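# Carry the drink-carton tray from desk to counter

## Task

Move the tray holding three drink cartons off the desk and onto the counter so that its entire bottom rests on the counter, with all three cartons upright on the tray. Then release it and back the robot away. The robot must not topple or finish leaning, and the result only counts if it stays in place without the robot supporting it.

## Robot and tools

ROBOT. A Rainbow Robotics RB-Y1 in a physics simulation: a two-wheel drive base with two rear casters (0.66 m long, 0.58 m wide, front edge 0.10 m ahead of the wheel axle), a folding torso (leg with ankle, knee, hip), a head and two 7-joint arms with parallel grippers. Each arm is rated for 3 kg. Loose objects may occasionally get nudged by outside disturbances.

FRAMES. Base frame: origin on the floor between the drive wheels, x forward, y left, z up. The chest point (on the spine, 0.08 m under the shoulders), left_hand and right_hand (midpoint between each hand's finger pads) are reported in this frame. A hand's fingers point along its -z and close along its x. Reported hand positions can be off, especially at full reach. The odometry frame is the base frame at scene start; base_odometry counts wheel rotation only, so wheel slip looks like motion. Heading is positive to the left, range -3.142 to 3.142.

execute_actions. Argument "actions": a list holding one action or none (empty list = just report state and images). Argument "cameras": a list of names from head_camera, left_wrist_camera, right_wrist_camera, all; omitted, null or ["all"] gives every camera, [] gives none; an unknown name rejects the call. An action may contain:
- "base": exactly one of {"translate_m": d}, a straight-line offset from the current position in metres, forward positive, -3 to 3; or {"rotate_rad": d}, an in-place turn offset in radians, left/counter-clockwise positive, -3.2 to 3.2. No sideways motion. A base move needing more than 8.667 s at its top speed is rejected.
- "joints": absolute targets keyed by joint name (radians, grippers in metres). Ranges: torso_squat_rad 0 to 1.2 (larger lowers a level chest); torso_shift_rad -0.3 to 0.6 (positive pushes hips forward); torso_pitch_rad -0.2 to 1.4 (positive leans forward); torso_yaw_rad -1.5 to 1.5 (positive left). Shoulder_pitch -2.356 to 2.356 (0 hanging, negative raises the arm forward); left_shoulder_roll_rad 0 to 3.141 and right_shoulder_roll_rad -3.141 to 0 (away from the body raises outward); shoulder_yaw -2.094 to 2.094; elbow -2.617 to 0.01 (negative bends); forearm_roll -3.141 to 3.141; wrist_pitch -1.57 to 1.919 (negative tips hand forward); hand_roll -2.705 to 2.705; gripper_m 0 to 0.1 (pad gap). Yaw and roll signs are the same on both arms (positive = left / counter-clockwise seen from above on a hanging arm). head_pan_rad -0.523 to 0.523 (positive left), head_tilt_rad -0.35 to 1.57 (positive down). Done tolerance is ±0.02 for joints, ±0.004 for grippers. Torso combinations are also bounded: squat+shift <= 1.52; squat-shift+pitch <= 1.57; shift+0.5 pitch-0.4 squat <= 0.7; shift+0.3 pitch-0.5 squat <= 0.39; violating one leaves the torso short with "off_target".
- "speeds": lower top speeds for this action: translate_m 0.05 to 0.4 m/s, rotate_rad 0.1 to 1.509 rad/s (defaults are the maxima).
- "min_time_s": 0.1 to 8, the minimum duration of each arm and head motion.
All parts start together and may finish at different times. Unnamed joints may keep pushing toward older targets. Any unknown key or out-of-range number rejects the call with no motion. Default joint speeds: arms 1 rad/s (wrist and forearm joints 1.5), head 1.5, squat and pitch 0.3, shift 0.15, torso yaw 0.6, grippers 0.1 m/s.

wait: {"seconds": 0 to 10}; commands nothing and returns the same report as an empty action.
zoom_image: {"camera": name, "region": [x0, y0, x1, y1]} in pixels of that camera's latest full image, top-left origin, at most 504x504. Head image is 896x504, wrist images 644x364; calibration (K, distortion, T_world_to_cam into the base frame) was supplied and may be slightly off per scene.
finished_scene: {"scene": integer} ends that scene once the last command has been held; irreversible; the reply says whether the task succeeded. Replying with no tool call ends everything.

RESULTS. base_status and joint_status describe each commanded motion: "done"; "off_target" (stopped short, may still push); "limit_stop_at_<name>" (a built-in limit); "contact_stop" (arm or torso hit resistance); "time_out"; "stopped_with_arm"; "limit_stop_at_own_body" (self-collision guard stopped it before contact; move the arm and torso apart). A contact, time-out or arm stop halts that whole group (torso, left arm or right arm) and discards its targets. "joint command not followed" with a "cause:" line means an arm-collision check blocked the arm targets (gripper still moves); "not_followed" targets may be retried later. on_its_own lists uncommanded motion; "held at" is a held target, not a position. A base "done" only means the wheels turned. After any stop, first back the arms away in a separate action, then the torso. If both hands share an object and the torso contact-stops immediately with nothing in the way, resend every arm joint at its current joint_positions value, then repeat the torso command. The "pictures" line names cameras in image order. If one call reports a stop, later calls in the same reply are skipped.

CAUTIONS. To grip, command an opening at least 0.005 m narrower than the object; "off_target" is then expected. The base keeps driving into furniture and may spin or keep pressing; the bent leg can protrude past the front edge, and a leg hitting furniture can shove the robot back unreported. Heavy loads held far forward can tip the robot with nothing to stop it. Never let the arms, grippers or fingers strike or press each other; the inter-arm check ignores hands. Contact torque reaching a joint limit (shoulders 66.5, elbow 34.2, wrist/forearm/hand 23.7 N m, load included) freezes the robot 10 s. Holding loads heats motors: warning from 65 °C, brakes at 80 °C; resend targets afterward. The robot keeps its last command while you compose a reply. Avoid drops, slips, slams and hard pushes.

Each tool is called after "Emit:" as name(argument=value, ...) on one line, values as JSON.

## Session

Emit:
execute_actions(actions=[])

Scene clock: 0.00 s.
base_odometry: x=+0.000 y=+0.000 heading=+0.000 (m, m, rad; odometry frame)
base_status: not commanded
joint_positions: torso_squat_rad=+0.350 torso_shift_rad=+0.000 torso_pitch_rad=-0.001 torso_yaw_rad=+0.000 left_shoulder_pitch_rad=-0.033 left_shoulder_roll_rad=+0.017 left_shoulder_yaw_rad=+0.014 left_elbow_rad=-0.291 left_forearm_roll_rad=-0.012 left_wrist_pitch_rad=+0.003 left_hand_roll_rad=-0.044 left_gripper_m=+0.101 right_shoulder_pitch_rad=+0.002 right_shoulder_roll_rad=+0.003 right_shoulder_yaw_rad=-0.036 right_elbow_rad=-0.272 right_forearm_roll_rad=+0.040 right_wrist_pitch_rad=-0.012 right_hand_roll_rad=+0.011 right_gripper_m=+0.099 head_pan_rad=+0.000 head_tilt_rad=+0.401
joint_status: not commanded
chest: x=-0.2285 y=+0.0009 z=+1.2474 quat_wxyz=(+1.000, -0.001, -0.001, +0.000) (m; base frame)
left_hand: x=-0.0641 y=+0.2329 z=+0.5810 quat_wxyz=(+0.987, +0.012, -0.159, -0.027) (m; base frame)
right_hand: x=-0.0945 y=-0.2225 z=+0.5754 quat_wxyz=(+0.990, -0.005, -0.141, +0.007) (m; base frame)
pictures: head_camera, left_wrist_camera, right_wrist_camera
Images, in order (width x height): head_camera 896x504, left_wrist_camera 644x364, right_wrist_camera 644x364.

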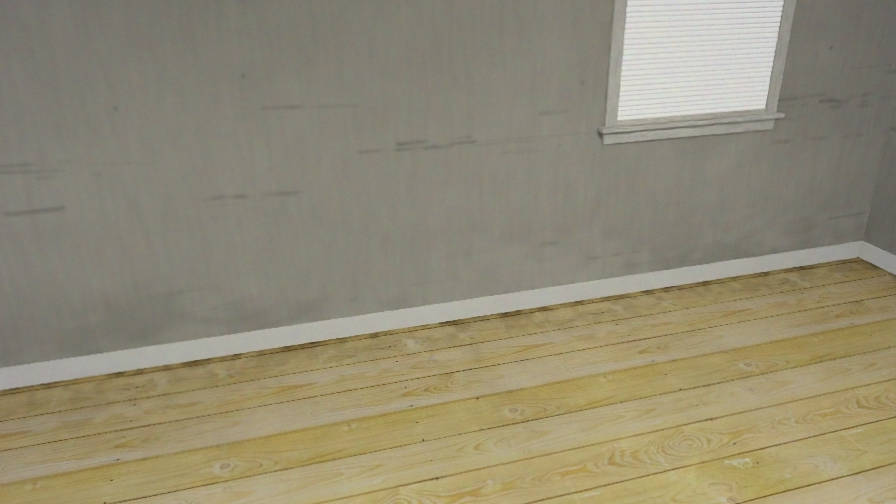

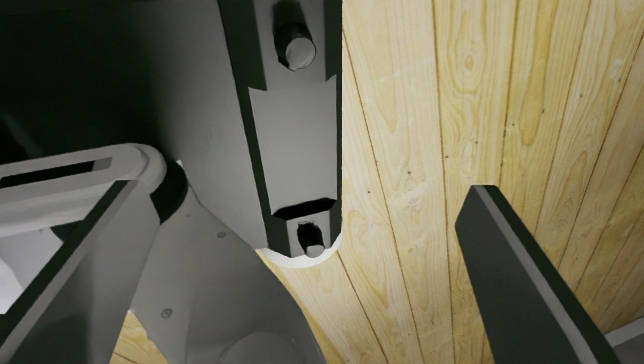

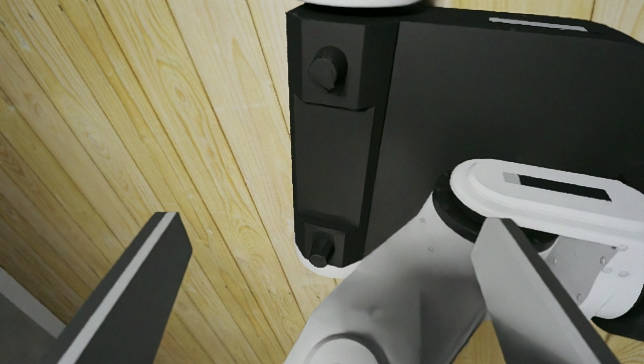

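Emit:
execute_actions(actions=[{"base":{"rotate_rad":1.6},"joints":{"head_pan_rad":-0.5}}], cameras=["head_camera"])

Emit:
execute_actions(actions=[{"joints":{"head_pan_rad":0.5}}], cameras=["head_camera"])

Emit:
execute_actions(actions=[{"base":{"rotate_rad":2.1},"joints":{"head_pan_rad":-0.5}}], cameras=["head_camera"])

Emit:
execute_actions(actions=[{"joints":{"head_pan_rad":0.5}}], cameras=["head_camera"])

Scene clock: 12.83 s.
base_odometry: x=+0.000 y=+0.000 heading=+1.599 (m, m, rad; odometry frame)
base_status: done
joint_positions: torso_squat_rad=+0.350 torso_shift_rad=+0.000 torso_pitch_rad=-0.001 torso_yaw_rad=+0.000 left_shoulder_pitch_rad=-0.033 left_shoulder_roll_rad=+0.017 left_shoulder_yaw_rad=+0.014 left_elbow_rad=-0.291 left_forearm_roll_rad=-0.012 left_wrist_pitch_rad=+0.003 left_hand_roll_rad=-0.044 left_gripper_m=+0.101 right_shoulder_pitch_rad=+0.002 right_shoulder_roll_rad=+0.003 right_shoulder_yaw_rad=-0.036 right_elbow_rad=-0.272 right_forearm_roll_rad=+0.040 right_wrist_pitch_rad=-0.012 right_hand_roll_rad=+0.011 right_gripper_m=+0.099 head_pan_rad=-0.500 head_tilt_rad=+0.401
joint_status: all done
chest: x=-0.2285 y=+0.0008 z=+1.2474 quat_wxyz=(+1.000, -0.001, -0.001, +0.000) (m; base frame)
left_hand: x=-0.0641 y=+0.2329 z=+0.5810 quat_wxyz=(+0.987, +0.012, -0.159, -0.027) (m; base frame)
right_hand: x=-0.0945 y=-0.2225 z=+0.5754 quat_wxyz=(+0.990, -0.005, -0.141, +0.007) (m; base frame)
pictures: head_camera
camera_calibration (this result's frames):
head_camera: T_world_to_cam=[[-0.519838, -0.853909, -0.0246708, -0.0663118], [-0.315879, 0.218971, -0.923186, 1.32869], [0.793719, -0.472114, -0.383561, 0.663033], [0, 0, 0, 1]] pos_world=[-0.141029, -0.0345413, 1.4793]
Images, in order (width x height): head_camera 896x504.

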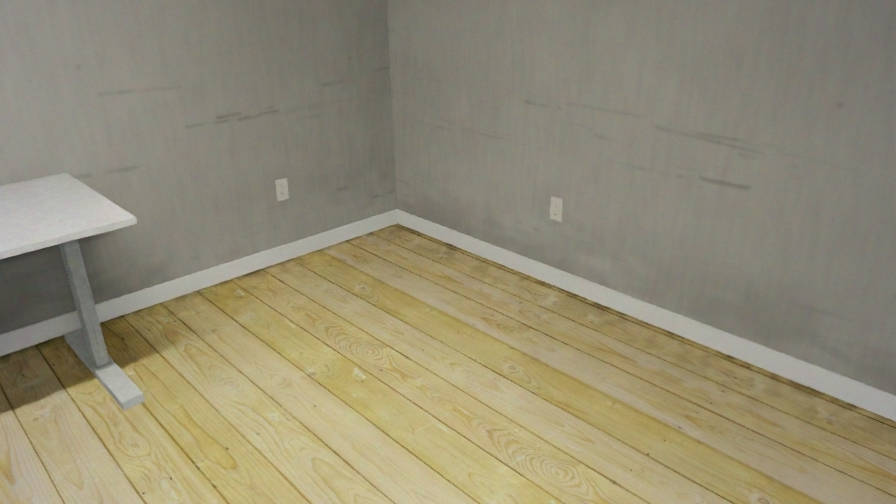

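Scene clock: 14.17 s.
base_odometry: x=+0.000 y=+0.000 heading=+1.599 (m, m, rad; odometry frame)
base_status: not commanded
joint_positions: torso_squat_rad=+0.350 torso_shift_rad=+0.000 torso_pitch_rad=-0.001 torso_yaw_rad=+0.000 left_shoulder_pitch_rad=-0.033 left_shoulder_roll_rad=+0.017 left_shoulder_yaw_rad=+0.014 left_elbow_rad=-0.291 left_forearm_roll_rad=-0.012 left_wrist_pitch_rad=+0.003 left_hand_roll_rad=-0.044 left_gripper_m=+0.101 right_shoulder_pitch_rad=+0.002 right_shoulder_roll_rad=+0.003 right_shoulder_yaw_rad=-0.036 right_elbow_rad=-0.272 right_forearm_roll_rad=+0.040 right_wrist_pitch_rad=-0.012 right_hand_roll_rad=+0.011 right_gripper_m=+0.099 head_pan_rad=+0.500 head_tilt_rad=+0.401
joint_status: all done
chest: x=-0.2285 y=+0.0008 z=+1.2474 quat_wxyz=(+1.000, -0.001, -0.001, +0.000) (m; base frame)
left_hand: x=-0.0641 y=+0.2329 z=+0.5810 quat_wxyz=(+0.987, +0.012, -0.159, -0.027) (m; base frame)
right_hand: x=-0.0945 y=-0.2225 z=+0.5754 quat_wxyz=(+0.990, -0.005, -0.141, +0.007) (m; base frame)
pictures: head_camera
camera_calibration (this result's frames):
head_camera: T_world_to_cam=[[0.437597, -0.898865, -0.0234729, 0.129973], [-0.355329, -0.148888, -0.922807, 1.32038], [0.825984, 0.412159, -0.384546, 0.670175], [0, 0, 0, 1]] pos_world=[-0.141261, 0.0371987, 1.47922]
Images, in order (width x height): head_camera 896x504.

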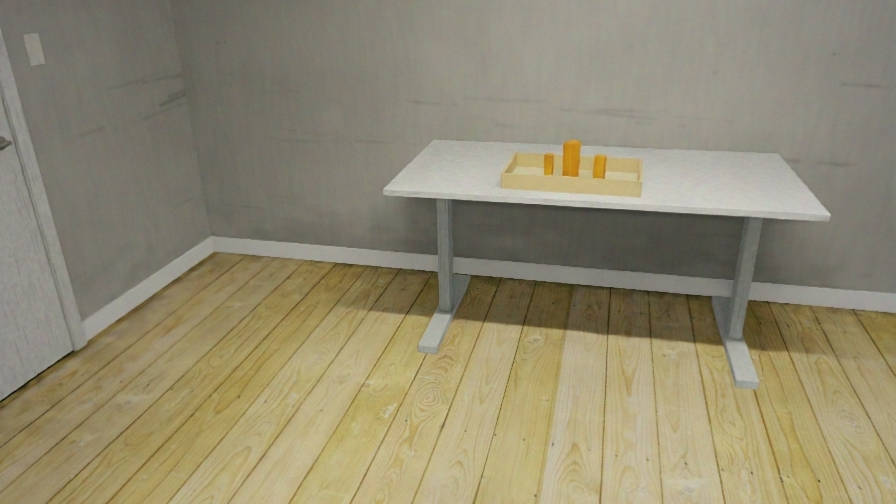

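Scene clock: 18.83 s.
base_odometry: x=+0.000 y=+0.000 heading=-2.584 (m, m, rad; odometry frame)
base_status: done
joint_positions: torso_squat_rad=+0.350 torso_shift_rad=+0.000 torso_pitch_rad=-0.001 torso_yaw_rad=+0.000 left_shoulder_pitch_rad=-0.033 left_shoulder_roll_rad=+0.017 left_shoulder_yaw_rad=+0.014 left_elbow_rad=-0.291 left_forearm_roll_rad=-0.012 left_wrist_pitch_rad=+0.003 left_hand_roll_rad=-0.044 left_gripper_m=+0.101 right_shoulder_pitch_rad=+0.002 right_shoulder_roll_rad=+0.003 right_shoulder_yaw_rad=-0.036 right_elbow_rad=-0.272 right_forearm_roll_rad=+0.040 right_wrist_pitch_rad=-0.012 right_hand_roll_rad=+0.011 right_gripper_m=+0.099 head_pan_rad=-0.500 head_tilt_rad=+0.401
joint_status: all done
chest: x=-0.2286 y=+0.0009 z=+1.2474 quat_wxyz=(+1.000, -0.001, -0.001, +0.000) (m; base frame)
left_hand: x=-0.0642 y=+0.2329 z=+0.5810 quat_wxyz=(+0.987, +0.012, -0.159, -0.027) (m; base frame)
right_hand: x=-0.0946 y=-0.2225 z=+0.5754 quat_wxyz=(+0.990, -0.005, -0.141, +0.007) (m; base frame)
pictures: head_camera
camera_calibration (this result's frames):
head_camera: T_world_to_cam=[[-0.519837, -0.853909, -0.0246724, -0.0663128], [-0.315853, 0.218957, -0.923198, 1.3287], [0.793729, -0.47212, -0.383532, 0.663027], [0, 0, 0, 1]] pos_world=[-0.141062, -0.0345252, 1.47931]
Images, in order (width x height): head_camera 896x504.

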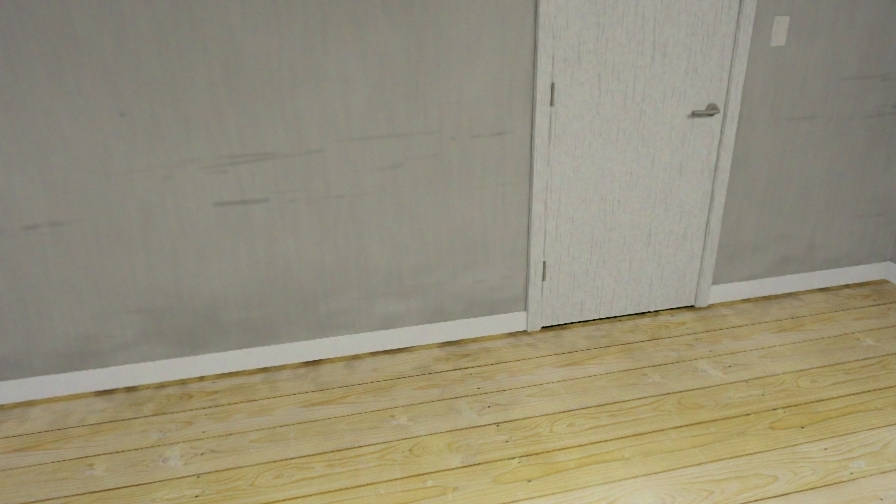

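Scene clock: 20.17 s.
base_odometry: x=+0.000 y=+0.000 heading=-2.584 (m, m, rad; odometry frame)
base_status: not commanded
joint_positions: torso_squat_rad=+0.350 torso_shift_rad=+0.000 torso_pitch_rad=-0.001 torso_yaw_rad=+0.000 left_shoulder_pitch_rad=-0.033 left_shoulder_roll_rad=+0.017 left_shoulder_yaw_rad=+0.014 left_elbow_rad=-0.291 left_forearm_roll_rad=-0.012 left_wrist_pitch_rad=+0.003 left_hand_roll_rad=-0.044 left_gripper_m=+0.101 right_shoulder_pitch_rad=+0.002 right_shoulder_roll_rad=+0.003 right_shoulder_yaw_rad=-0.036 right_elbow_rad=-0.272 right_forearm_roll_rad=+0.040 right_wrist_pitch_rad=-0.012 right_hand_roll_rad=+0.011 right_gripper_m=+0.099 head_pan_rad=+0.500 head_tilt_rad=+0.401
joint_status: all done
chest: x=-0.2286 y=+0.0009 z=+1.2474 quat_wxyz=(+1.000, -0.001, -0.001, +0.000) (m; base frame)
left_hand: x=-0.0642 y=+0.2329 z=+0.5810 quat_wxyz=(+0.987, +0.012, -0.159, -0.027) (m; base frame)
right_hand: x=-0.0946 y=-0.2225 z=+0.5754 quat_wxyz=(+0.990, -0.005, -0.141, +0.007) (m; base frame)
pictures: head_camera
camera_calibration (this result's frames):
head_camera: T_world_to_cam=[[0.437598, -0.898865, -0.0234471, 0.129964], [-0.355304, -0.148902, -0.922815, 1.32039], [0.825995, 0.412153, -0.38453, 0.670174], [0, 0, 0, 1]] pos_world=[-0.141293, 0.037215, 1.47922]
Images, in order (width x height): head_camera 896x504.

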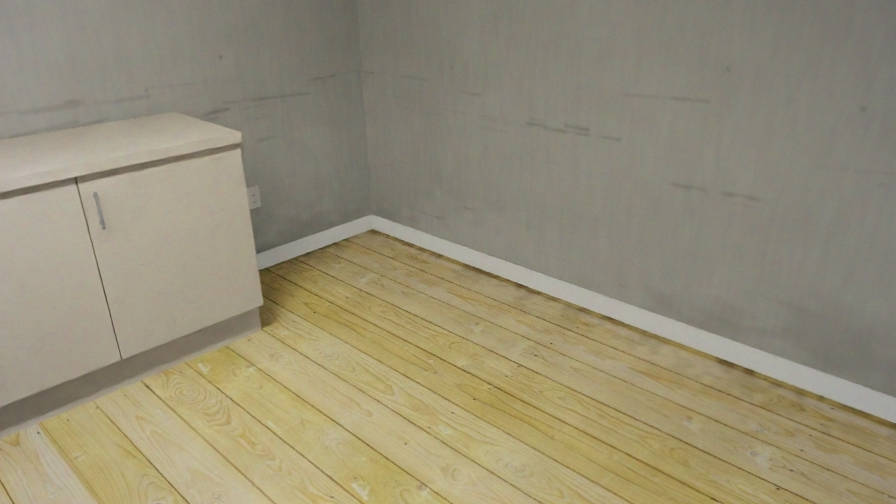

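Emit:
execute_actions(actions=[{"base":{"rotate_rad":-1.77},"joints":{"head_pan_rad":0,"head_tilt_rad":0.6,"left_shoulder_pitch_rad":-0.8,"left_elbow_rad":-0.9,"left_wrist_pitch_rad":1.7,"left_hand_roll_rad":1.57,"left_shoulder_roll_rad":0.2,"right_shoulder_pitch_rad":-0.8,"right_elbow_rad":-0.9,"right_wrist_pitch_rad":1.7,"right_hand_roll_rad":-1.57,"right_shoulder_roll_rad":-0.2}}], cameras=[])

Emit:
execute_actions(actions=[{"base":{"translate_m":1.5}}], cameras=[])

Emit:
execute_actions(actions=[{"base":{"rotate_rad":-0.11}}], cameras=["head_camera"])

Scene clock: 34.97 s.
base_odometry: x=+0.000 y=+0.000 heading=+1.929 (m, m, rad; odometry frame)
base_status: done
joint_positions: torso_squat_rad=+0.350 torso_shift_rad=+0.000 torso_pitch_rad=-0.001 torso_yaw_rad=+0.000 left_shoulder_pitch_rad=-0.800 left_shoulder_roll_rad=+0.200 left_shoulder_yaw_rad=+0.014 left_elbow_rad=-0.900 left_forearm_roll_rad=-0.013 left_wrist_pitch_rad=+1.700 left_hand_roll_rad=+1.570 left_gripper_m=+0.101 right_shoulder_pitch_rad=-0.800 right_shoulder_roll_rad=-0.200 right_shoulder_yaw_rad=-0.036 right_elbow_rad=-0.900 right_forearm_roll_rad=+0.040 right_wrist_pitch_rad=+1.700 right_hand_roll_rad=-1.570 right_gripper_m=+0.099 head_pan_rad=+0.000 head_tilt_rad=+0.600
joint_status: all done
chest: x=-0.2286 y=+0.0009 z=+1.2474 quat_wxyz=(+1.000, -0.001, -0.001, +0.000) (m; base frame)
left_hand: x=+0.2447 y=+0.2721 z=+0.9273 quat_wxyz=(+0.734, +0.092, -0.081, +0.668) (m; base frame)
right_hand: x=+0.2454 y=-0.2778 z=+0.9297 quat_wxyz=(+0.728, -0.096, -0.087, -0.674) (m; base frame)
pictures: none
No camera images: the call's "cameras" was empty. Leave "cameras" out to get every camera's image.

Scene clock: 40.27 s.
base_odometry: x=-0.526 y=+1.404 heading=+1.929 (m, m, rad; odometry frame)
base_status: done
joint_positions: torso_squat_rad=+0.350 torso_shift_rad=+0.000 torso_pitch_rad=-0.001 torso_yaw_rad=+0.000 left_shoulder_pitch_rad=-0.800 left_shoulder_roll_rad=+0.200 left_shoulder_yaw_rad=+0.014 left_elbow_rad=-0.900 left_forearm_roll_rad=-0.013 left_wrist_pitch_rad=+1.700 left_hand_roll_rad=+1.570 left_gripper_m=+0.101 right_shoulder_pitch_rad=-0.800 right_shoulder_roll_rad=-0.200 right_shoulder_yaw_rad=-0.036 right_elbow_rad=-0.900 right_forearm_roll_rad=+0.040 right_wrist_pitch_rad=+1.700 right_hand_roll_rad=-1.570 right_gripper_m=+0.099 head_pan_rad=+0.000 head_tilt_rad=+0.600
joint_status: not commanded
chest: x=-0.2285 y=+0.0009 z=+1.2474 quat_wxyz=(+1.000, -0.001, -0.001, +0.000) (m; base frame)
left_hand: x=+0.2447 y=+0.2721 z=+0.9272 quat_wxyz=(+0.734, +0.093, -0.081, +0.668) (m; base frame)
right_hand: x=+0.2454 y=-0.2778 z=+0.9295 quat_wxyz=(+0.728, -0.096, -0.087, -0.674) (m; base frame)
pictures: none
No camera images: the call's "cameras" was empty. Leave "cameras" out to get every camera's image.

Scene clock: 41.57 s.
base_odometry: x=-0.526 y=+1.405 heading=+1.820 (m, m, rad; odometry frame)
base_status: done
joint_positions: torso_squat_rad=+0.350 torso_shift_rad=+0.000 torso_pitch_rad=-0.001 torso_yaw_rad=+0.000 left_shoulder_pitch_rad=-0.800 left_shoulder_roll_rad=+0.200 left_shoulder_yaw_rad=+0.014 left_elbow_rad=-0.900 left_forearm_roll_rad=-0.013 left_wrist_pitch_rad=+1.700 left_hand_roll_rad=+1.570 left_gripper_m=+0.101 right_shoulder_pitch_rad=-0.800 right_shoulder_roll_rad=-0.200 right_shoulder_yaw_rad=-0.036 right_elbow_rad=-0.900 right_forearm_roll_rad=+0.040 right_wrist_pitch_rad=+1.700 right_hand_roll_rad=-1.570 right_gripper_m=+0.099 head_pan_rad=+0.000 head_tilt_rad=+0.600
joint_status: not commanded
chest: x=-0.2285 y=+0.0009 z=+1.2474 quat_wxyz=(+1.000, -0.001, -0.001, +0.000) (m; base frame)
left_hand: x=+0.2447 y=+0.2721 z=+0.9271 quat_wxyz=(+0.734, +0.092, -0.081, +0.668) (m; base frame)
right_hand: x=+0.2454 y=-0.2778 z=+0.9295 quat_wxyz=(+0.728, -0.096, -0.087, -0.674) (m; base frame)
pictures: head_camera
camera_calibration (this result's frames):
head_camera: T_world_to_cam=[[-0.050856, -0.998608, -0.0140153, 0.0154774], [-0.557697, 0.0400378, -0.829078, 1.1427], [0.828485, -0.0343473, -0.558957, 0.923575], [0, 0, 0, 1]] pos_world=[-0.127101, 0.00142705, 1.46384]
Images, in order (width x height): head_camera 896x504.

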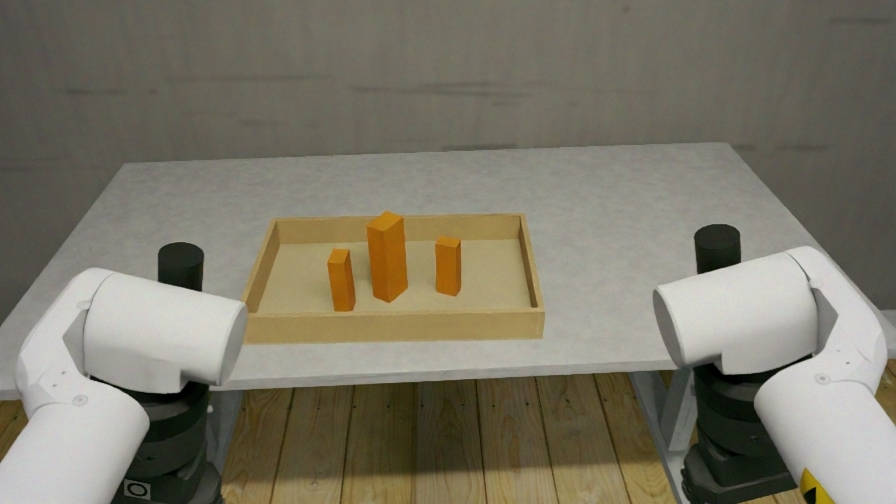

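Emit:
execute_actions(actions=[{"base":{"rotate_rad":0.25},"joints":{"head_tilt_rad":0.9,"left_forearm_roll_rad":0.22,"right_forearm_roll_rad":-0.22,"left_shoulder_yaw_rad":0.13,"right_shoulder_yaw_rad":-0.13}}], cameras=[])

Emit:
execute_actions(actions=[{"base":{"translate_m":0.3}}], cameras=[])

Emit:
execute_actions(actions=[{"base":{"rotate_rad":-0.29}}], cameras=[])

Emit:
execute_actions(actions=[{"base":{"translate_m":0.3}}])

Scene clock: 57.77 s.
base_odometry: x=-0.526 y=+1.405 heading=+2.069 (m, m, rad; odometry frame)
base_status: done
joint_positions: torso_squat_rad=+0.350 torso_shift_rad=+0.000 torso_pitch_rad=-0.001 torso_yaw_rad=+0.000 left_shoulder_pitch_rad=-0.800 left_shoulder_roll_rad=+0.200 left_shoulder_yaw_rad=+0.130 left_elbow_rad=-0.900 left_forearm_roll_rad=+0.220 left_wrist_pitch_rad=+1.700 left_hand_roll_rad=+1.570 left_gripper_m=+0.101 right_shoulder_pitch_rad=-0.800 right_shoulder_roll_rad=-0.200 right_shoulder_yaw_rad=-0.130 right_elbow_rad=-0.900 right_forearm_roll_rad=-0.220 right_wrist_pitch_rad=+1.700 right_hand_roll_rad=-1.570 right_gripper_m=+0.099 head_pan_rad=+0.000 head_tilt_rad=+0.900
joint_status: all done
chest: x=-0.2285 y=+0.0009 z=+1.2474 quat_wxyz=(+1.000, -0.001, -0.001, +0.000) (m; base frame)
left_hand: x=+0.2433 y=+0.2246 z=+0.9254 quat_wxyz=(+0.721, -0.018, +0.029, +0.692) (m; base frame)
right_hand: x=+0.2434 y=-0.2232 z=+0.9259 quat_wxyz=(+0.722, +0.018, +0.028, -0.691) (m; base frame)
pictures: none
No camera images: the call's "cameras" was empty. Leave "cameras" out to get every camera's image.

Scene clock: 59.97 s.
base_odometry: x=-0.669 y=+1.668 heading=+2.069 (m, m, rad; odometry frame)
base_status: done
joint_positions: torso_squat_rad=+0.350 torso_shift_rad=+0.000 torso_pitch_rad=-0.001 torso_yaw_rad=+0.000 left_shoulder_pitch_rad=-0.800 left_shoulder_roll_rad=+0.200 left_shoulder_yaw_rad=+0.130 left_elbow_rad=-0.900 left_forearm_roll_rad=+0.220 left_wrist_pitch_rad=+1.700 left_hand_roll_rad=+1.570 left_gripper_m=+0.101 right_shoulder_pitch_rad=-0.800 right_shoulder_roll_rad=-0.200 right_shoulder_yaw_rad=-0.130 right_elbow_rad=-0.900 right_forearm_roll_rad=-0.220 right_wrist_pitch_rad=+1.700 right_hand_roll_rad=-1.570 right_gripper_m=+0.099 head_pan_rad=+0.000 head_tilt_rad=+0.900
joint_status: not commanded
chest: x=-0.2284 y=+0.0009 z=+1.2474 quat_wxyz=(+1.000, -0.001, +0.000, +0.000) (m; base frame)
left_hand: x=+0.2433 y=+0.2246 z=+0.9253 quat_wxyz=(+0.721, -0.018, +0.029, +0.692) (m; base frame)
right_hand: x=+0.2435 y=-0.2232 z=+0.9259 quat_wxyz=(+0.722, +0.018, +0.028, -0.691) (m; base frame)
pictures: none
No camera images: the call's "cameras" was empty. Leave "cameras" out to get every camera's image.

Scene clock: 61.83 s.
base_odometry: x=-0.669 y=+1.668 heading=+1.780 (m, m, rad; odometry frame)
base_status: done
joint_positions: torso_squat_rad=+0.350 torso_shift_rad=+0.000 torso_pitch_rad=-0.001 torso_yaw_rad=+0.000 left_shoulder_pitch_rad=-0.800 left_shoulder_roll_rad=+0.200 left_shoulder_yaw_rad=+0.130 left_elbow_rad=-0.900 left_forearm_roll_rad=+0.220 left_wrist_pitch_rad=+1.700 left_hand_roll_rad=+1.570 left_gripper_m=+0.101 right_shoulder_pitch_rad=-0.800 right_shoulder_roll_rad=-0.200 right_shoulder_yaw_rad=-0.130 right_elbow_rad=-0.900 right_forearm_roll_rad=-0.220 right_wrist_pitch_rad=+1.700 right_hand_roll_rad=-1.570 right_gripper_m=+0.099 head_pan_rad=+0.000 head_tilt_rad=+0.900
joint_status: not commanded
chest: x=-0.2284 y=+0.0009 z=+1.2474 quat_wxyz=(+1.000, -0.001, -0.001, +0.000) (m; base frame)
left_hand: x=+0.2433 y=+0.2246 z=+0.9254 quat_wxyz=(+0.721, -0.018, +0.029, +0.692) (m; base frame)
right_hand: x=+0.2435 y=-0.2232 z=+0.9259 quat_wxyz=(+0.722, +0.018, +0.028, -0.691) (m; base frame)
pictures: none
No camera images: the call's "cameras" was empty. Leave "cameras" out to get every camera's image.

Scene clock: 64.03 s.
base_odometry: x=-0.731 y=+1.962 heading=+1.779 (m, m, rad; odometry frame)
base_status: done
joint_positions: torso_squat_rad=+0.350 torso_shift_rad=+0.000 torso_pitch_rad=-0.001 torso_yaw_rad=+0.000 left_shoulder_pitch_rad=-0.800 left_shoulder_roll_rad=+0.200 left_shoulder_yaw_rad=+0.130 left_elbow_rad=-0.900 left_forearm_roll_rad=+0.220 left_wrist_pitch_rad=+1.700 left_hand_roll_rad=+1.570 left_gripper_m=+0.101 right_shoulder_pitch_rad=-0.800 right_shoulder_roll_rad=-0.200 right_shoulder_yaw_rad=-0.130 right_elbow_rad=-0.900 right_forearm_roll_rad=-0.220 right_wrist_pitch_rad=+1.700 right_hand_roll_rad=-1.570 right_gripper_m=+0.099 head_pan_rad=+0.000 head_tilt_rad=+0.900
joint_status: not commanded
chest: x=-0.2284 y=+0.0009 z=+1.2474 quat_wxyz=(+1.000, -0.001, +0.000, +0.000) (m; base frame)
left_hand: x=+0.2433 y=+0.2245 z=+0.9254 quat_wxyz=(+0.721, -0.018, +0.029, +0.692) (m; base frame)
right_hand: x=+0.2435 y=-0.2232 z=+0.9259 quat_wxyz=(+0.722, +0.018, +0.028, -0.691) (m; base frame)
pictures: head_camera, left_wrist_camera, right_wrist_camera
camera_calibration (this result's frames):
head_camera: T_world_to_cam=[[-0.053076, -0.998589, 0.00178155, -0.00787809], [-0.777849, 0.0402246, -0.627163, 0.804992], [0.626206, -0.0346731, -0.778886, 1.20006], [0, 0, 0, 1]] pos_world=[-0.125739, 0.00136223, 1.43958]
left_wrist_camera: T_world_to_cam=[[0.0121255, 0.997161, -0.0743191, -0.160446], [0.744057, 0.0406551, 0.666878, -0.78139], [0.668006, -0.0633839, -0.741452, 0.628028], [0, 0, 0, 1]] pos_world=[0.163819, 0.231565, 0.97482]
right_wrist_camera: T_world_to_cam=[[-0.031038, 0.999384, 0.0163509, 0.219447], [0.789878, 0.0145005, 0.613092, -0.721136], [0.612478, 0.0319444, -0.789842, 0.676479], [0, 0, 0, 1]] pos_world=[0.162092, -0.230465, 0.972847]
Images, in order (width x height): head_camera 896x504, left_wrist_camera 644x364, right_wrist_camera 644x364.

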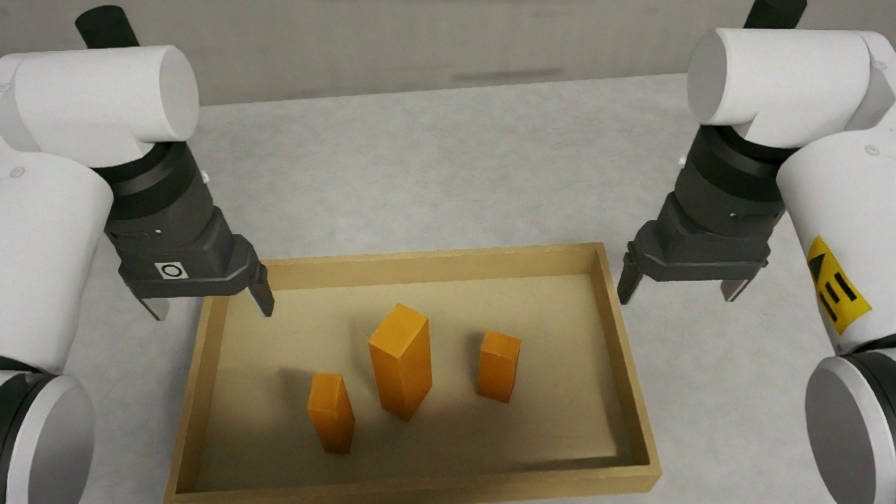

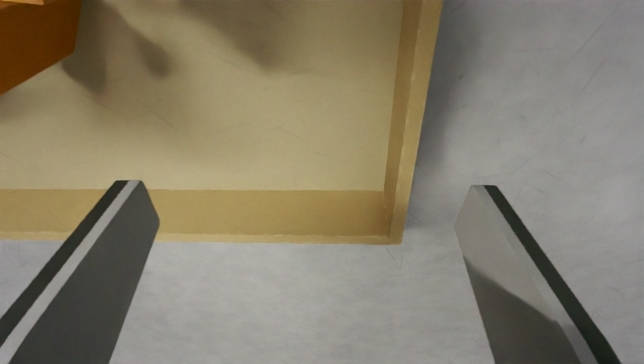

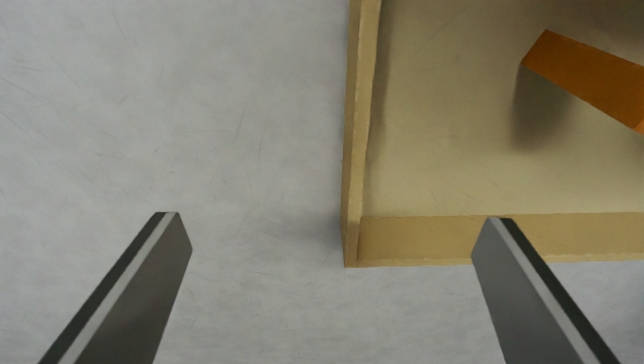

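Emit:
execute_actions(actions=[{"joints":{"torso_squat_rad":0.6,"left_forearm_roll_rad":0.15,"left_shoulder_roll_rad":0.25,"right_forearm_roll_rad":-0.18,"right_shoulder_roll_rad":-0.17}}])

Scene clock: 73.13 s.
base_odometry: x=-0.731 y=+1.962 heading=+1.779 (m, m, rad; odometry frame)
base_status: not commanded
joint_positions: torso_squat_rad=+0.600 torso_shift_rad=+0.000 torso_pitch_rad=-0.001 torso_yaw_rad=+0.000 left_shoulder_pitch_rad=-0.800 left_shoulder_roll_rad=+0.250 left_shoulder_yaw_rad=+0.130 left_elbow_rad=-0.900 left_forearm_roll_rad=+0.150 left_wrist_pitch_rad=+1.700 left_hand_roll_rad=+1.570 left_gripper_m=+0.101 right_shoulder_pitch_rad=-0.800 right_shoulder_roll_rad=-0.170 right_shoulder_yaw_rad=-0.130 right_elbow_rad=-0.900 right_forearm_roll_rad=-0.180 right_wrist_pitch_rad=+1.700 right_hand_roll_rad=-1.570 right_gripper_m=+0.099 head_pan_rad=+0.000 head_tilt_rad=+0.900
joint_status: all done
chest: x=-0.2286 y=+0.0008 z=+1.1677 quat_wxyz=(+1.000, -0.001, -0.001, +0.000) (m; base frame)
left_hand: x=+0.2476 y=+0.2705 z=+0.8523 quat_wxyz=(+0.707, +0.014, -0.012, +0.707) (m; base frame)
right_hand: x=+0.2409 y=-0.2145 z=+0.8423 quat_wxyz=(+0.727, +0.009, +0.024, -0.686) (m; base frame)
pictures: head_camera, left_wrist_camera, right_wrist_camera
camera_calibration (this result's frames):
head_camera: T_world_to_cam=[[-0.0530549, -0.99859, 0.00174278, -0.00777165], [-0.777664, 0.0402222, -0.627392, 0.755188], [0.626438, -0.0346415, -0.778701, 1.13788], [0, 0, 0, 1]] pos_world=[-0.125943, 0.00128201, 1.35988]
left_wrist_camera: T_world_to_cam=[[-0.0299856, 0.999108, 0.0297185, -0.29048], [0.733844, 0.00181814, 0.679316, -0.735261], [0.678656, 0.0421784, -0.733244, 0.535735], [0, 0, 0, 1]] pos_world=[0.167276, 0.268962, 0.900932]
right_wrist_camera: T_world_to_cam=[[-0.0466219, 0.99891, -0.0022043, 0.23132], [0.792732, 0.0383414, 0.608364, -0.659603], [0.607785, 0.0266156, -0.793655, 0.61498], [0, 0, 0, 1]] pos_world=[0.159897, -0.222146, 0.88987]
Images, in order (width x height): head_camera 896x504, left_wrist_camera 644x364, right_wrist_camera 644x364.

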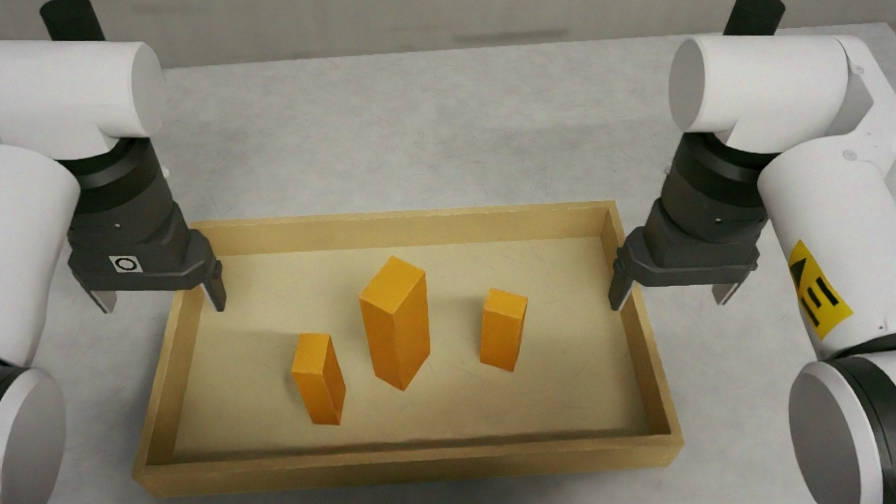

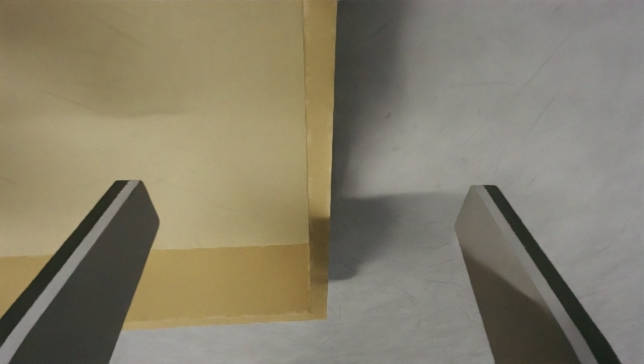

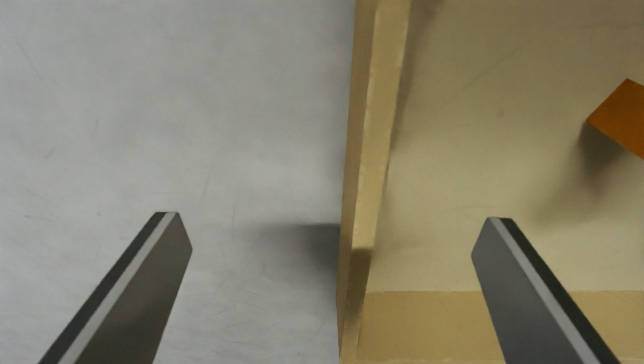

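Emit:
execute_actions(actions=[{"joints":{"torso_squat_rad":0.76,"right_shoulder_roll_rad":-0.145,"right_elbow_rad":-0.94,"right_wrist_pitch_rad":1.74}}])

Scene clock: 81.40 s.
base_odometry: x=-0.731 y=+1.962 heading=+1.779 (m, m, rad; odometry frame)
base_status: not commanded
joint_positions: torso_squat_rad=+0.760 torso_shift_rad=+0.000 torso_pitch_rad=-0.001 torso_yaw_rad=+0.000 left_shoulder_pitch_rad=-0.800 left_shoulder_roll_rad=+0.250 left_shoulder_yaw_rad=+0.130 left_elbow_rad=-0.900 left_forearm_roll_rad=+0.150 left_wrist_pitch_rad=+1.700 left_hand_roll_rad=+1.570 left_gripper_m=+0.101 right_shoulder_pitch_rad=-0.800 right_shoulder_roll_rad=-0.145 right_shoulder_yaw_rad=-0.130 right_elbow_rad=-0.940 right_forearm_roll_rad=-0.180 right_wrist_pitch_rad=+1.740 right_hand_roll_rad=-1.570 right_gripper_m=+0.099 head_pan_rad=+0.000 head_tilt_rad=+0.900
joint_status: all done
chest: x=-0.2285 y=+0.0007 z=+1.0973 quat_wxyz=(+1.000, -0.001, -0.001, +0.000) (m; base frame)
left_hand: x=+0.2476 y=+0.2704 z=+0.7819 quat_wxyz=(+0.707, +0.014, -0.012, +0.707) (m; base frame)
right_hand: x=+0.2380 y=-0.1987 z=+0.7795 quat_wxyz=(+0.735, +0.012, +0.032, -0.677) (m; base frame)
pictures: head_camera, left_wrist_camera, right_wrist_camera
camera_calibration (this result's frames):
head_camera: T_world_to_cam=[[-0.0530659, -0.998589, 0.00174614, -0.00770368], [-0.777665, 0.0402287, -0.62739, 0.711061], [0.626435, -0.0346509, -0.778703, 1.08309], [0, 0, 0, 1]] pos_world=[-0.125928, 0.00123225, 1.28953]
left_wrist_camera: T_world_to_cam=[[-0.0299376, 0.999111, 0.0296692, -0.288273], [0.733858, 0.00181733, 0.6793, -0.687462], [0.678643, 0.0421096, -0.733261, 0.484173], [0, 0, 0, 1]] pos_world=[0.167289, 0.268878, 0.830571]
right_wrist_camera: T_world_to_cam=[[-0.0704089, 0.997413, 0.0145149, 0.207637], [0.795555, 0.0473694, 0.604027, -0.615192], [0.601776, 0.0540762, -0.796832, 0.575872], [0, 0, 0, 1]] pos_world=[0.157493, -0.2091, 0.827452]
Images, in order (width x height): head_camera 896x504, left_wrist_camera 644x364, right_wrist_camera 644x364.

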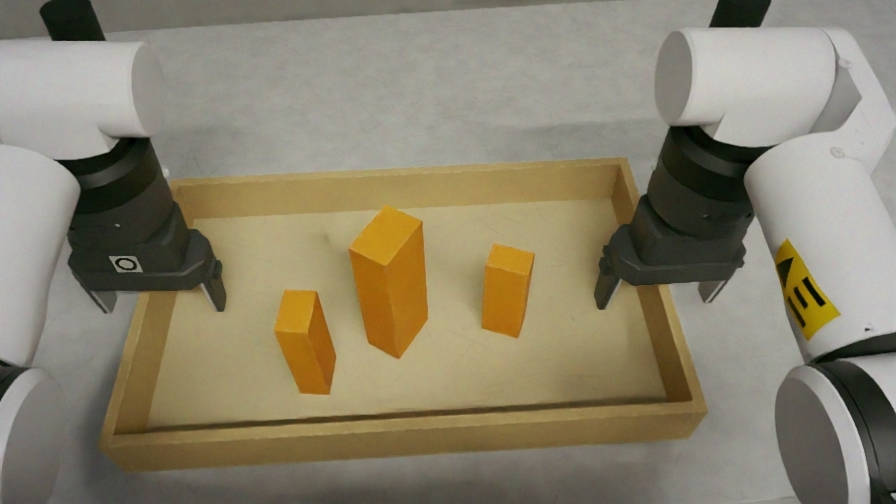

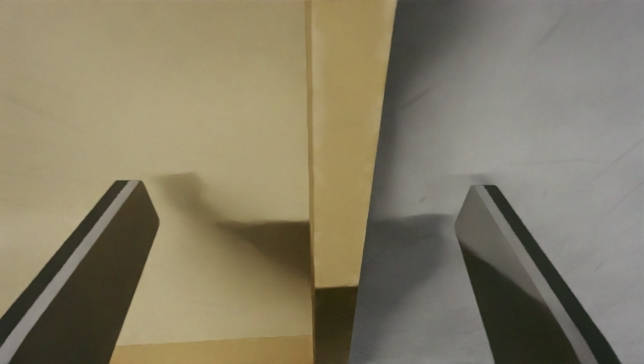

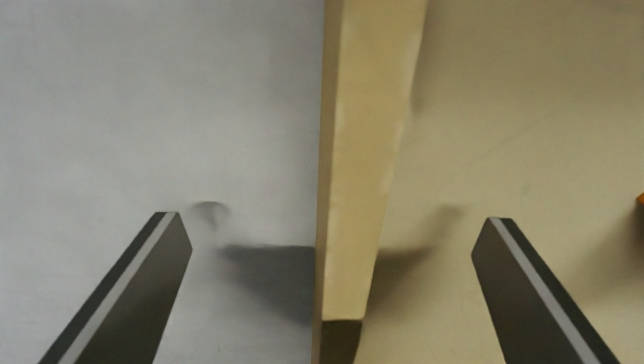

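Emit:
execute_actions(actions=[{"base":{"rotate_rad":0.04},"joints":{"torso_squat_rad":0.79}}], cameras=[])

Emit:
execute_actions(actions=[{"joints":{"left_gripper_m":0,"right_gripper_m":0}}])

Emit:
execute_actions(actions=[{"joints":{"torso_squat_rad":0,"head_tilt_rad":0.6}}], cameras=["head_camera"])

Scene clock: 90.30 s.
base_odometry: x=-0.731 y=+1.962 heading=+1.818 (m, m, rad; odometry frame)
base_status: done
joint_positions: torso_squat_rad=+0.790 torso_shift_rad=+0.000 torso_pitch_rad=-0.001 torso_yaw_rad=+0.000 left_shoulder_pitch_rad=-0.800 left_shoulder_roll_rad=+0.250 left_shoulder_yaw_rad=+0.130 left_elbow_rad=-0.900 left_forearm_roll_rad=+0.150 left_wrist_pitch_rad=+1.700 left_hand_roll_rad=+1.570 left_gripper_m=+0.101 right_shoulder_pitch_rad=-0.800 right_shoulder_roll_rad=-0.145 right_shoulder_yaw_rad=-0.130 right_elbow_rad=-0.940 right_forearm_roll_rad=-0.180 right_wrist_pitch_rad=+1.740 right_hand_roll_rad=-1.570 right_gripper_m=+0.099 head_pan_rad=+0.000 head_tilt_rad=+0.900
joint_status: all done
chest: x=-0.2285 y=+0.0007 z=+1.0826 quat_wxyz=(+1.000, -0.001, -0.001, +0.000) (m; base frame)
left_hand: x=+0.2476 y=+0.2703 z=+0.7672 quat_wxyz=(+0.707, +0.014, -0.012, +0.707) (m; base frame)
right_hand: x=+0.2379 y=-0.1987 z=+0.7648 quat_wxyz=(+0.735, +0.012, +0.032, -0.677) (m; base frame)
pictures: none
No camera images: the call's "cameras" was empty. Leave "cameras" out to get every camera's image.

Scene clock: 91.80 s.
base_odometry: x=-0.731 y=+1.962 heading=+1.818 (m, m, rad; odometry frame)
base_status: not commanded
joint_positions: torso_squat_rad=+0.790 torso_shift_rad=+0.000 torso_pitch_rad=-0.001 torso_yaw_rad=+0.000 left_shoulder_pitch_rad=-0.800 left_shoulder_roll_rad=+0.252 left_shoulder_yaw_rad=+0.130 left_elbow_rad=-0.900 left_forearm_roll_rad=+0.149 left_wrist_pitch_rad=+1.700 left_hand_roll_rad=+1.570 left_gripper_m=+0.013 right_shoulder_pitch_rad=-0.799 right_shoulder_roll_rad=-0.147 right_shoulder_yaw_rad=-0.130 right_elbow_rad=-0.940 right_forearm_roll_rad=-0.179 right_wrist_pitch_rad=+1.740 right_hand_roll_rad=-1.570 right_gripper_m=+0.012 head_pan_rad=+0.000 head_tilt_rad=+0.900
joint_status: left_gripper_m off_target (ended at +0.013, target +0.000); right_gripper_m off_target (ended at +0.012, target +0.000)
chest: x=-0.2285 y=+0.0007 z=+1.0826 quat_wxyz=(+1.000, -0.001, -0.001, +0.000) (m; base frame)
left_hand: x=+0.2476 y=+0.2716 z=+0.7673 quat_wxyz=(+0.706, +0.014, -0.013, +0.708) (m; base frame)
right_hand: x=+0.2379 y=-0.2003 z=+0.7646 quat_wxyz=(+0.734, +0.011, +0.031, -0.678) (m; base frame)
pictures: head_camera, left_wrist_camera, right_wrist_camera
camera_calibration (this result's frames):
head_camera: T_world_to_cam=[[-0.0530921, -0.998588, 0.001729, -0.00768724], [-0.777677, 0.0402606, -0.627373, 0.701831], [0.626418, -0.0346531, -0.778717, 1.07165], [0, 0, 0, 1]] pos_world=[-0.125914, 0.0012037, 1.27484]
left_wrist_camera: T_world_to_cam=[[-0.0313389, 0.999017, 0.0313377, -0.289935], [0.733872, 0.00171319, 0.679285, -0.677486], [0.678564, 0.044286, -0.733205, 0.472832], [0, 0, 0, 1]] pos_world=[0.167255, 0.269871, 0.815975]
right_wrist_camera: T_world_to_cam=[[-0.0684162, 0.997586, 0.0118946, 0.211012], [0.79584, 0.0473825, 0.603651, -0.60586], [0.60163, 0.0507657, -0.79716, 0.56376], [0, 0, 0, 1]] pos_world=[0.157429, -0.210415, 0.812625]
Images, in order (width x height): head_camera 896x504, left_wrist_camera 644x364, right_wrist_camera 644x364.

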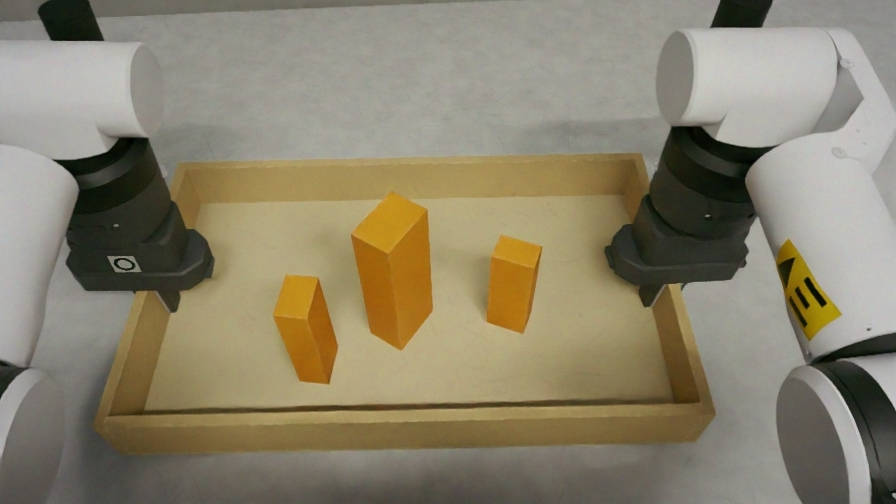

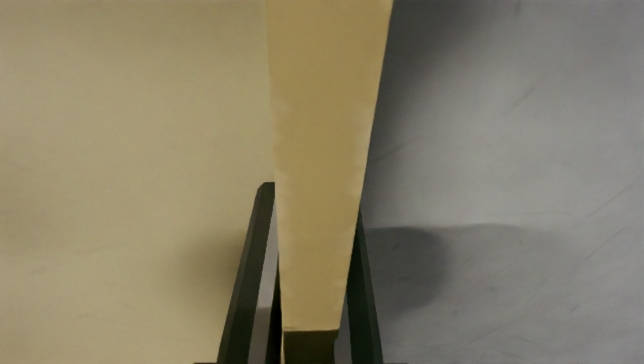

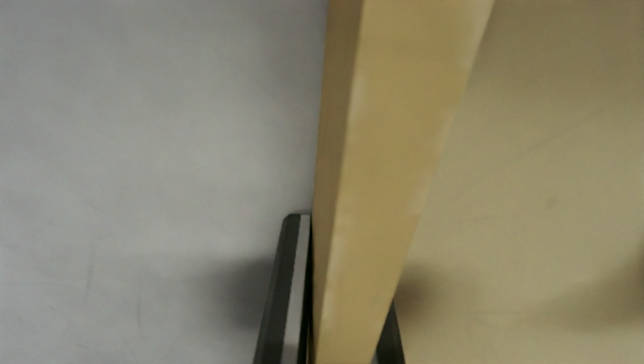

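Scene clock: 95.30 s.
base_odometry: x=-0.731 y=+1.962 heading=+1.818 (m, m, rad; odometry frame)
base_status: not commanded
joint_positions: torso_squat_rad=+0.000 torso_shift_rad=+0.000 torso_pitch_rad=-0.001 torso_yaw_rad=+0.000 left_shoulder_pitch_rad=-0.799 left_shoulder_roll_rad=+0.252 left_shoulder_yaw_rad=+0.130 left_elbow_rad=-0.900 left_forearm_roll_rad=+0.150 left_wrist_pitch_rad=+1.700 left_hand_roll_rad=+1.570 left_gripper_m=+0.013 right_shoulder_pitch_rad=-0.799 right_shoulder_roll_rad=-0.147 right_shoulder_yaw_rad=-0.130 right_elbow_rad=-0.939 right_forearm_roll_rad=-0.179 right_wrist_pitch_rad=+1.740 right_hand_roll_rad=-1.570 right_gripper_m=+0.012 head_pan_rad=+0.000 head_tilt_rad=+0.600
joint_status: all done
chest: x=-0.2282 y=+0.0009 z=+1.2899 quat_wxyz=(+1.000, -0.001, +0.000, +0.000) (m; base frame)
left_hand: x=+0.2475 y=+0.2717 z=+0.9741 quat_wxyz=(+0.706, +0.015, -0.013, +0.708) (m; base frame)
right_hand: x=+0.2376 y=-0.2003 z=+0.9712 quat_wxyz=(+0.734, +0.011, +0.032, -0.678) (m; base frame)
pictures: head_camera
camera_calibration (this result's frames):
head_camera: T_world_to_cam=[[-0.0508821, -0.998606, -0.0140607, 0.0161157], [-0.558154, 0.040109, -0.828767, 1.1776], [0.828175, -0.0343214, -0.559417, 0.947663], [0, 0, 0, 1]] pos_world=[-0.126729, 0.00138596, 1.50632]
Images, in order (width x height): head_camera 896x504.

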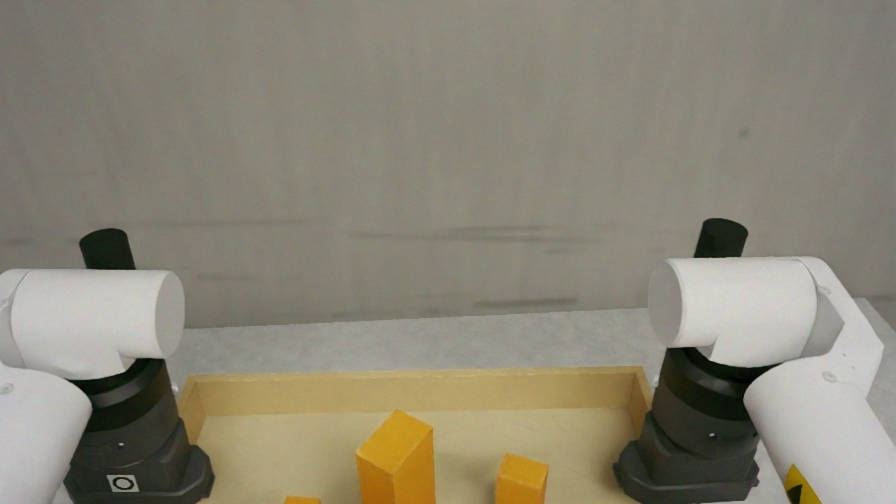

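Emit:
execute_actions(actions=[{"base":{"translate_m":-1.5},"joints":{"head_tilt_rad":0.45}}], cameras=[])

Emit:
execute_actions(actions=[{"base":{"rotate_rad":3.14},"speeds":{"rotate_rad":0.8}}], cameras=["head_camera"])

Scene clock: 107.37 s.
base_odometry: x=-0.364 y=+0.508 heading=+1.819 (m, m, rad; odometry frame)
base_status: done
joint_positions: torso_squat_rad=+0.000 torso_shift_rad=+0.000 torso_pitch_rad=-0.001 torso_yaw_rad=+0.000 left_shoulder_pitch_rad=-0.799 left_shoulder_roll_rad=+0.252 left_shoulder_yaw_rad=+0.130 left_elbow_rad=-0.900 left_forearm_roll_rad=+0.150 left_wrist_pitch_rad=+1.700 left_hand_roll_rad=+1.570 left_gripper_m=+0.013 right_shoulder_pitch_rad=-0.798 right_shoulder_roll_rad=-0.147 right_shoulder_yaw_rad=-0.130 right_elbow_rad=-0.939 right_forearm_roll_rad=-0.179 right_wrist_pitch_rad=+1.740 right_hand_roll_rad=-1.570 right_gripper_m=+0.012 head_pan_rad=+0.000 head_tilt_rad=+0.450
joint_status: all done
chest: x=-0.2283 y=+0.0009 z=+1.2899 quat_wxyz=(+1.000, -0.001, +0.000, +0.000) (m; base frame)
left_hand: x=+0.2474 y=+0.2717 z=+0.9742 quat_wxyz=(+0.706, +0.015, -0.013, +0.708) (m; base frame)
right_hand: x=+0.2375 y=-0.2003 z=+0.9712 quat_wxyz=(+0.734, +0.011, +0.032, -0.678) (m; base frame)
pictures: none
No camera images: the call's "cameras" was empty. Leave "cameras" out to get every camera's image.

Scene clock: 113.37 s.
base_odometry: x=-0.364 y=+0.508 heading=-1.324 (m, m, rad; odometry frame)
base_status: done
joint_positions: torso_squat_rad=+0.000 torso_shift_rad=+0.000 torso_pitch_rad=-0.001 torso_yaw_rad=+0.000 left_shoulder_pitch_rad=-0.799 left_shoulder_roll_rad=+0.252 left_shoulder_yaw_rad=+0.130 left_elbow_rad=-0.900 left_forearm_roll_rad=+0.150 left_wrist_pitch_rad=+1.700 left_hand_roll_rad=+1.570 left_gripper_m=+0.013 right_shoulder_pitch_rad=-0.798 right_shoulder_roll_rad=-0.147 right_shoulder_yaw_rad=-0.130 right_elbow_rad=-0.939 right_forearm_roll_rad=-0.179 right_wrist_pitch_rad=+1.740 right_hand_roll_rad=-1.570 right_gripper_m=+0.012 head_pan_rad=+0.000 head_tilt_rad=+0.450
joint_status: not commanded
chest: x=-0.2283 y=+0.0009 z=+1.2899 quat_wxyz=(+1.000, -0.001, +0.000, +0.000) (m; base frame)
left_hand: x=+0.2474 y=+0.2717 z=+0.9742 quat_wxyz=(+0.706, +0.015, -0.013, +0.708) (m; base frame)
right_hand: x=+0.2375 y=-0.2003 z=+0.9712 quat_wxyz=(+0.734, +0.011, +0.032, -0.678) (m; base frame)
pictures: head_camera
camera_calibration (this result's frames):
head_camera: T_world_to_cam=[[-0.0480354, -0.998614, -0.021529, 0.0278546], [-0.427808, 0.0400457, -0.902982, 1.315], [0.902592, -0.0341649, -0.429138, 0.769061], [0, 0, 0, 1]] pos_world=[-0.130242, 0.0014306, 1.51806]
Images, in order (width x height): head_camera 896x504.

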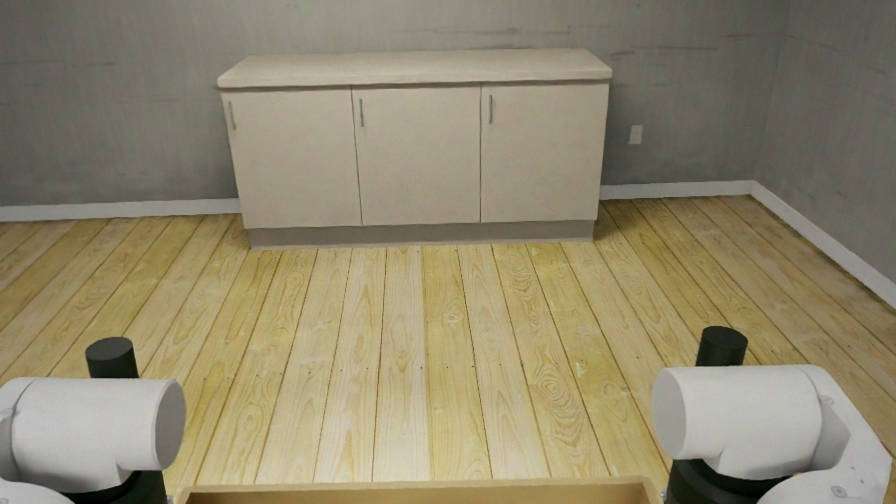

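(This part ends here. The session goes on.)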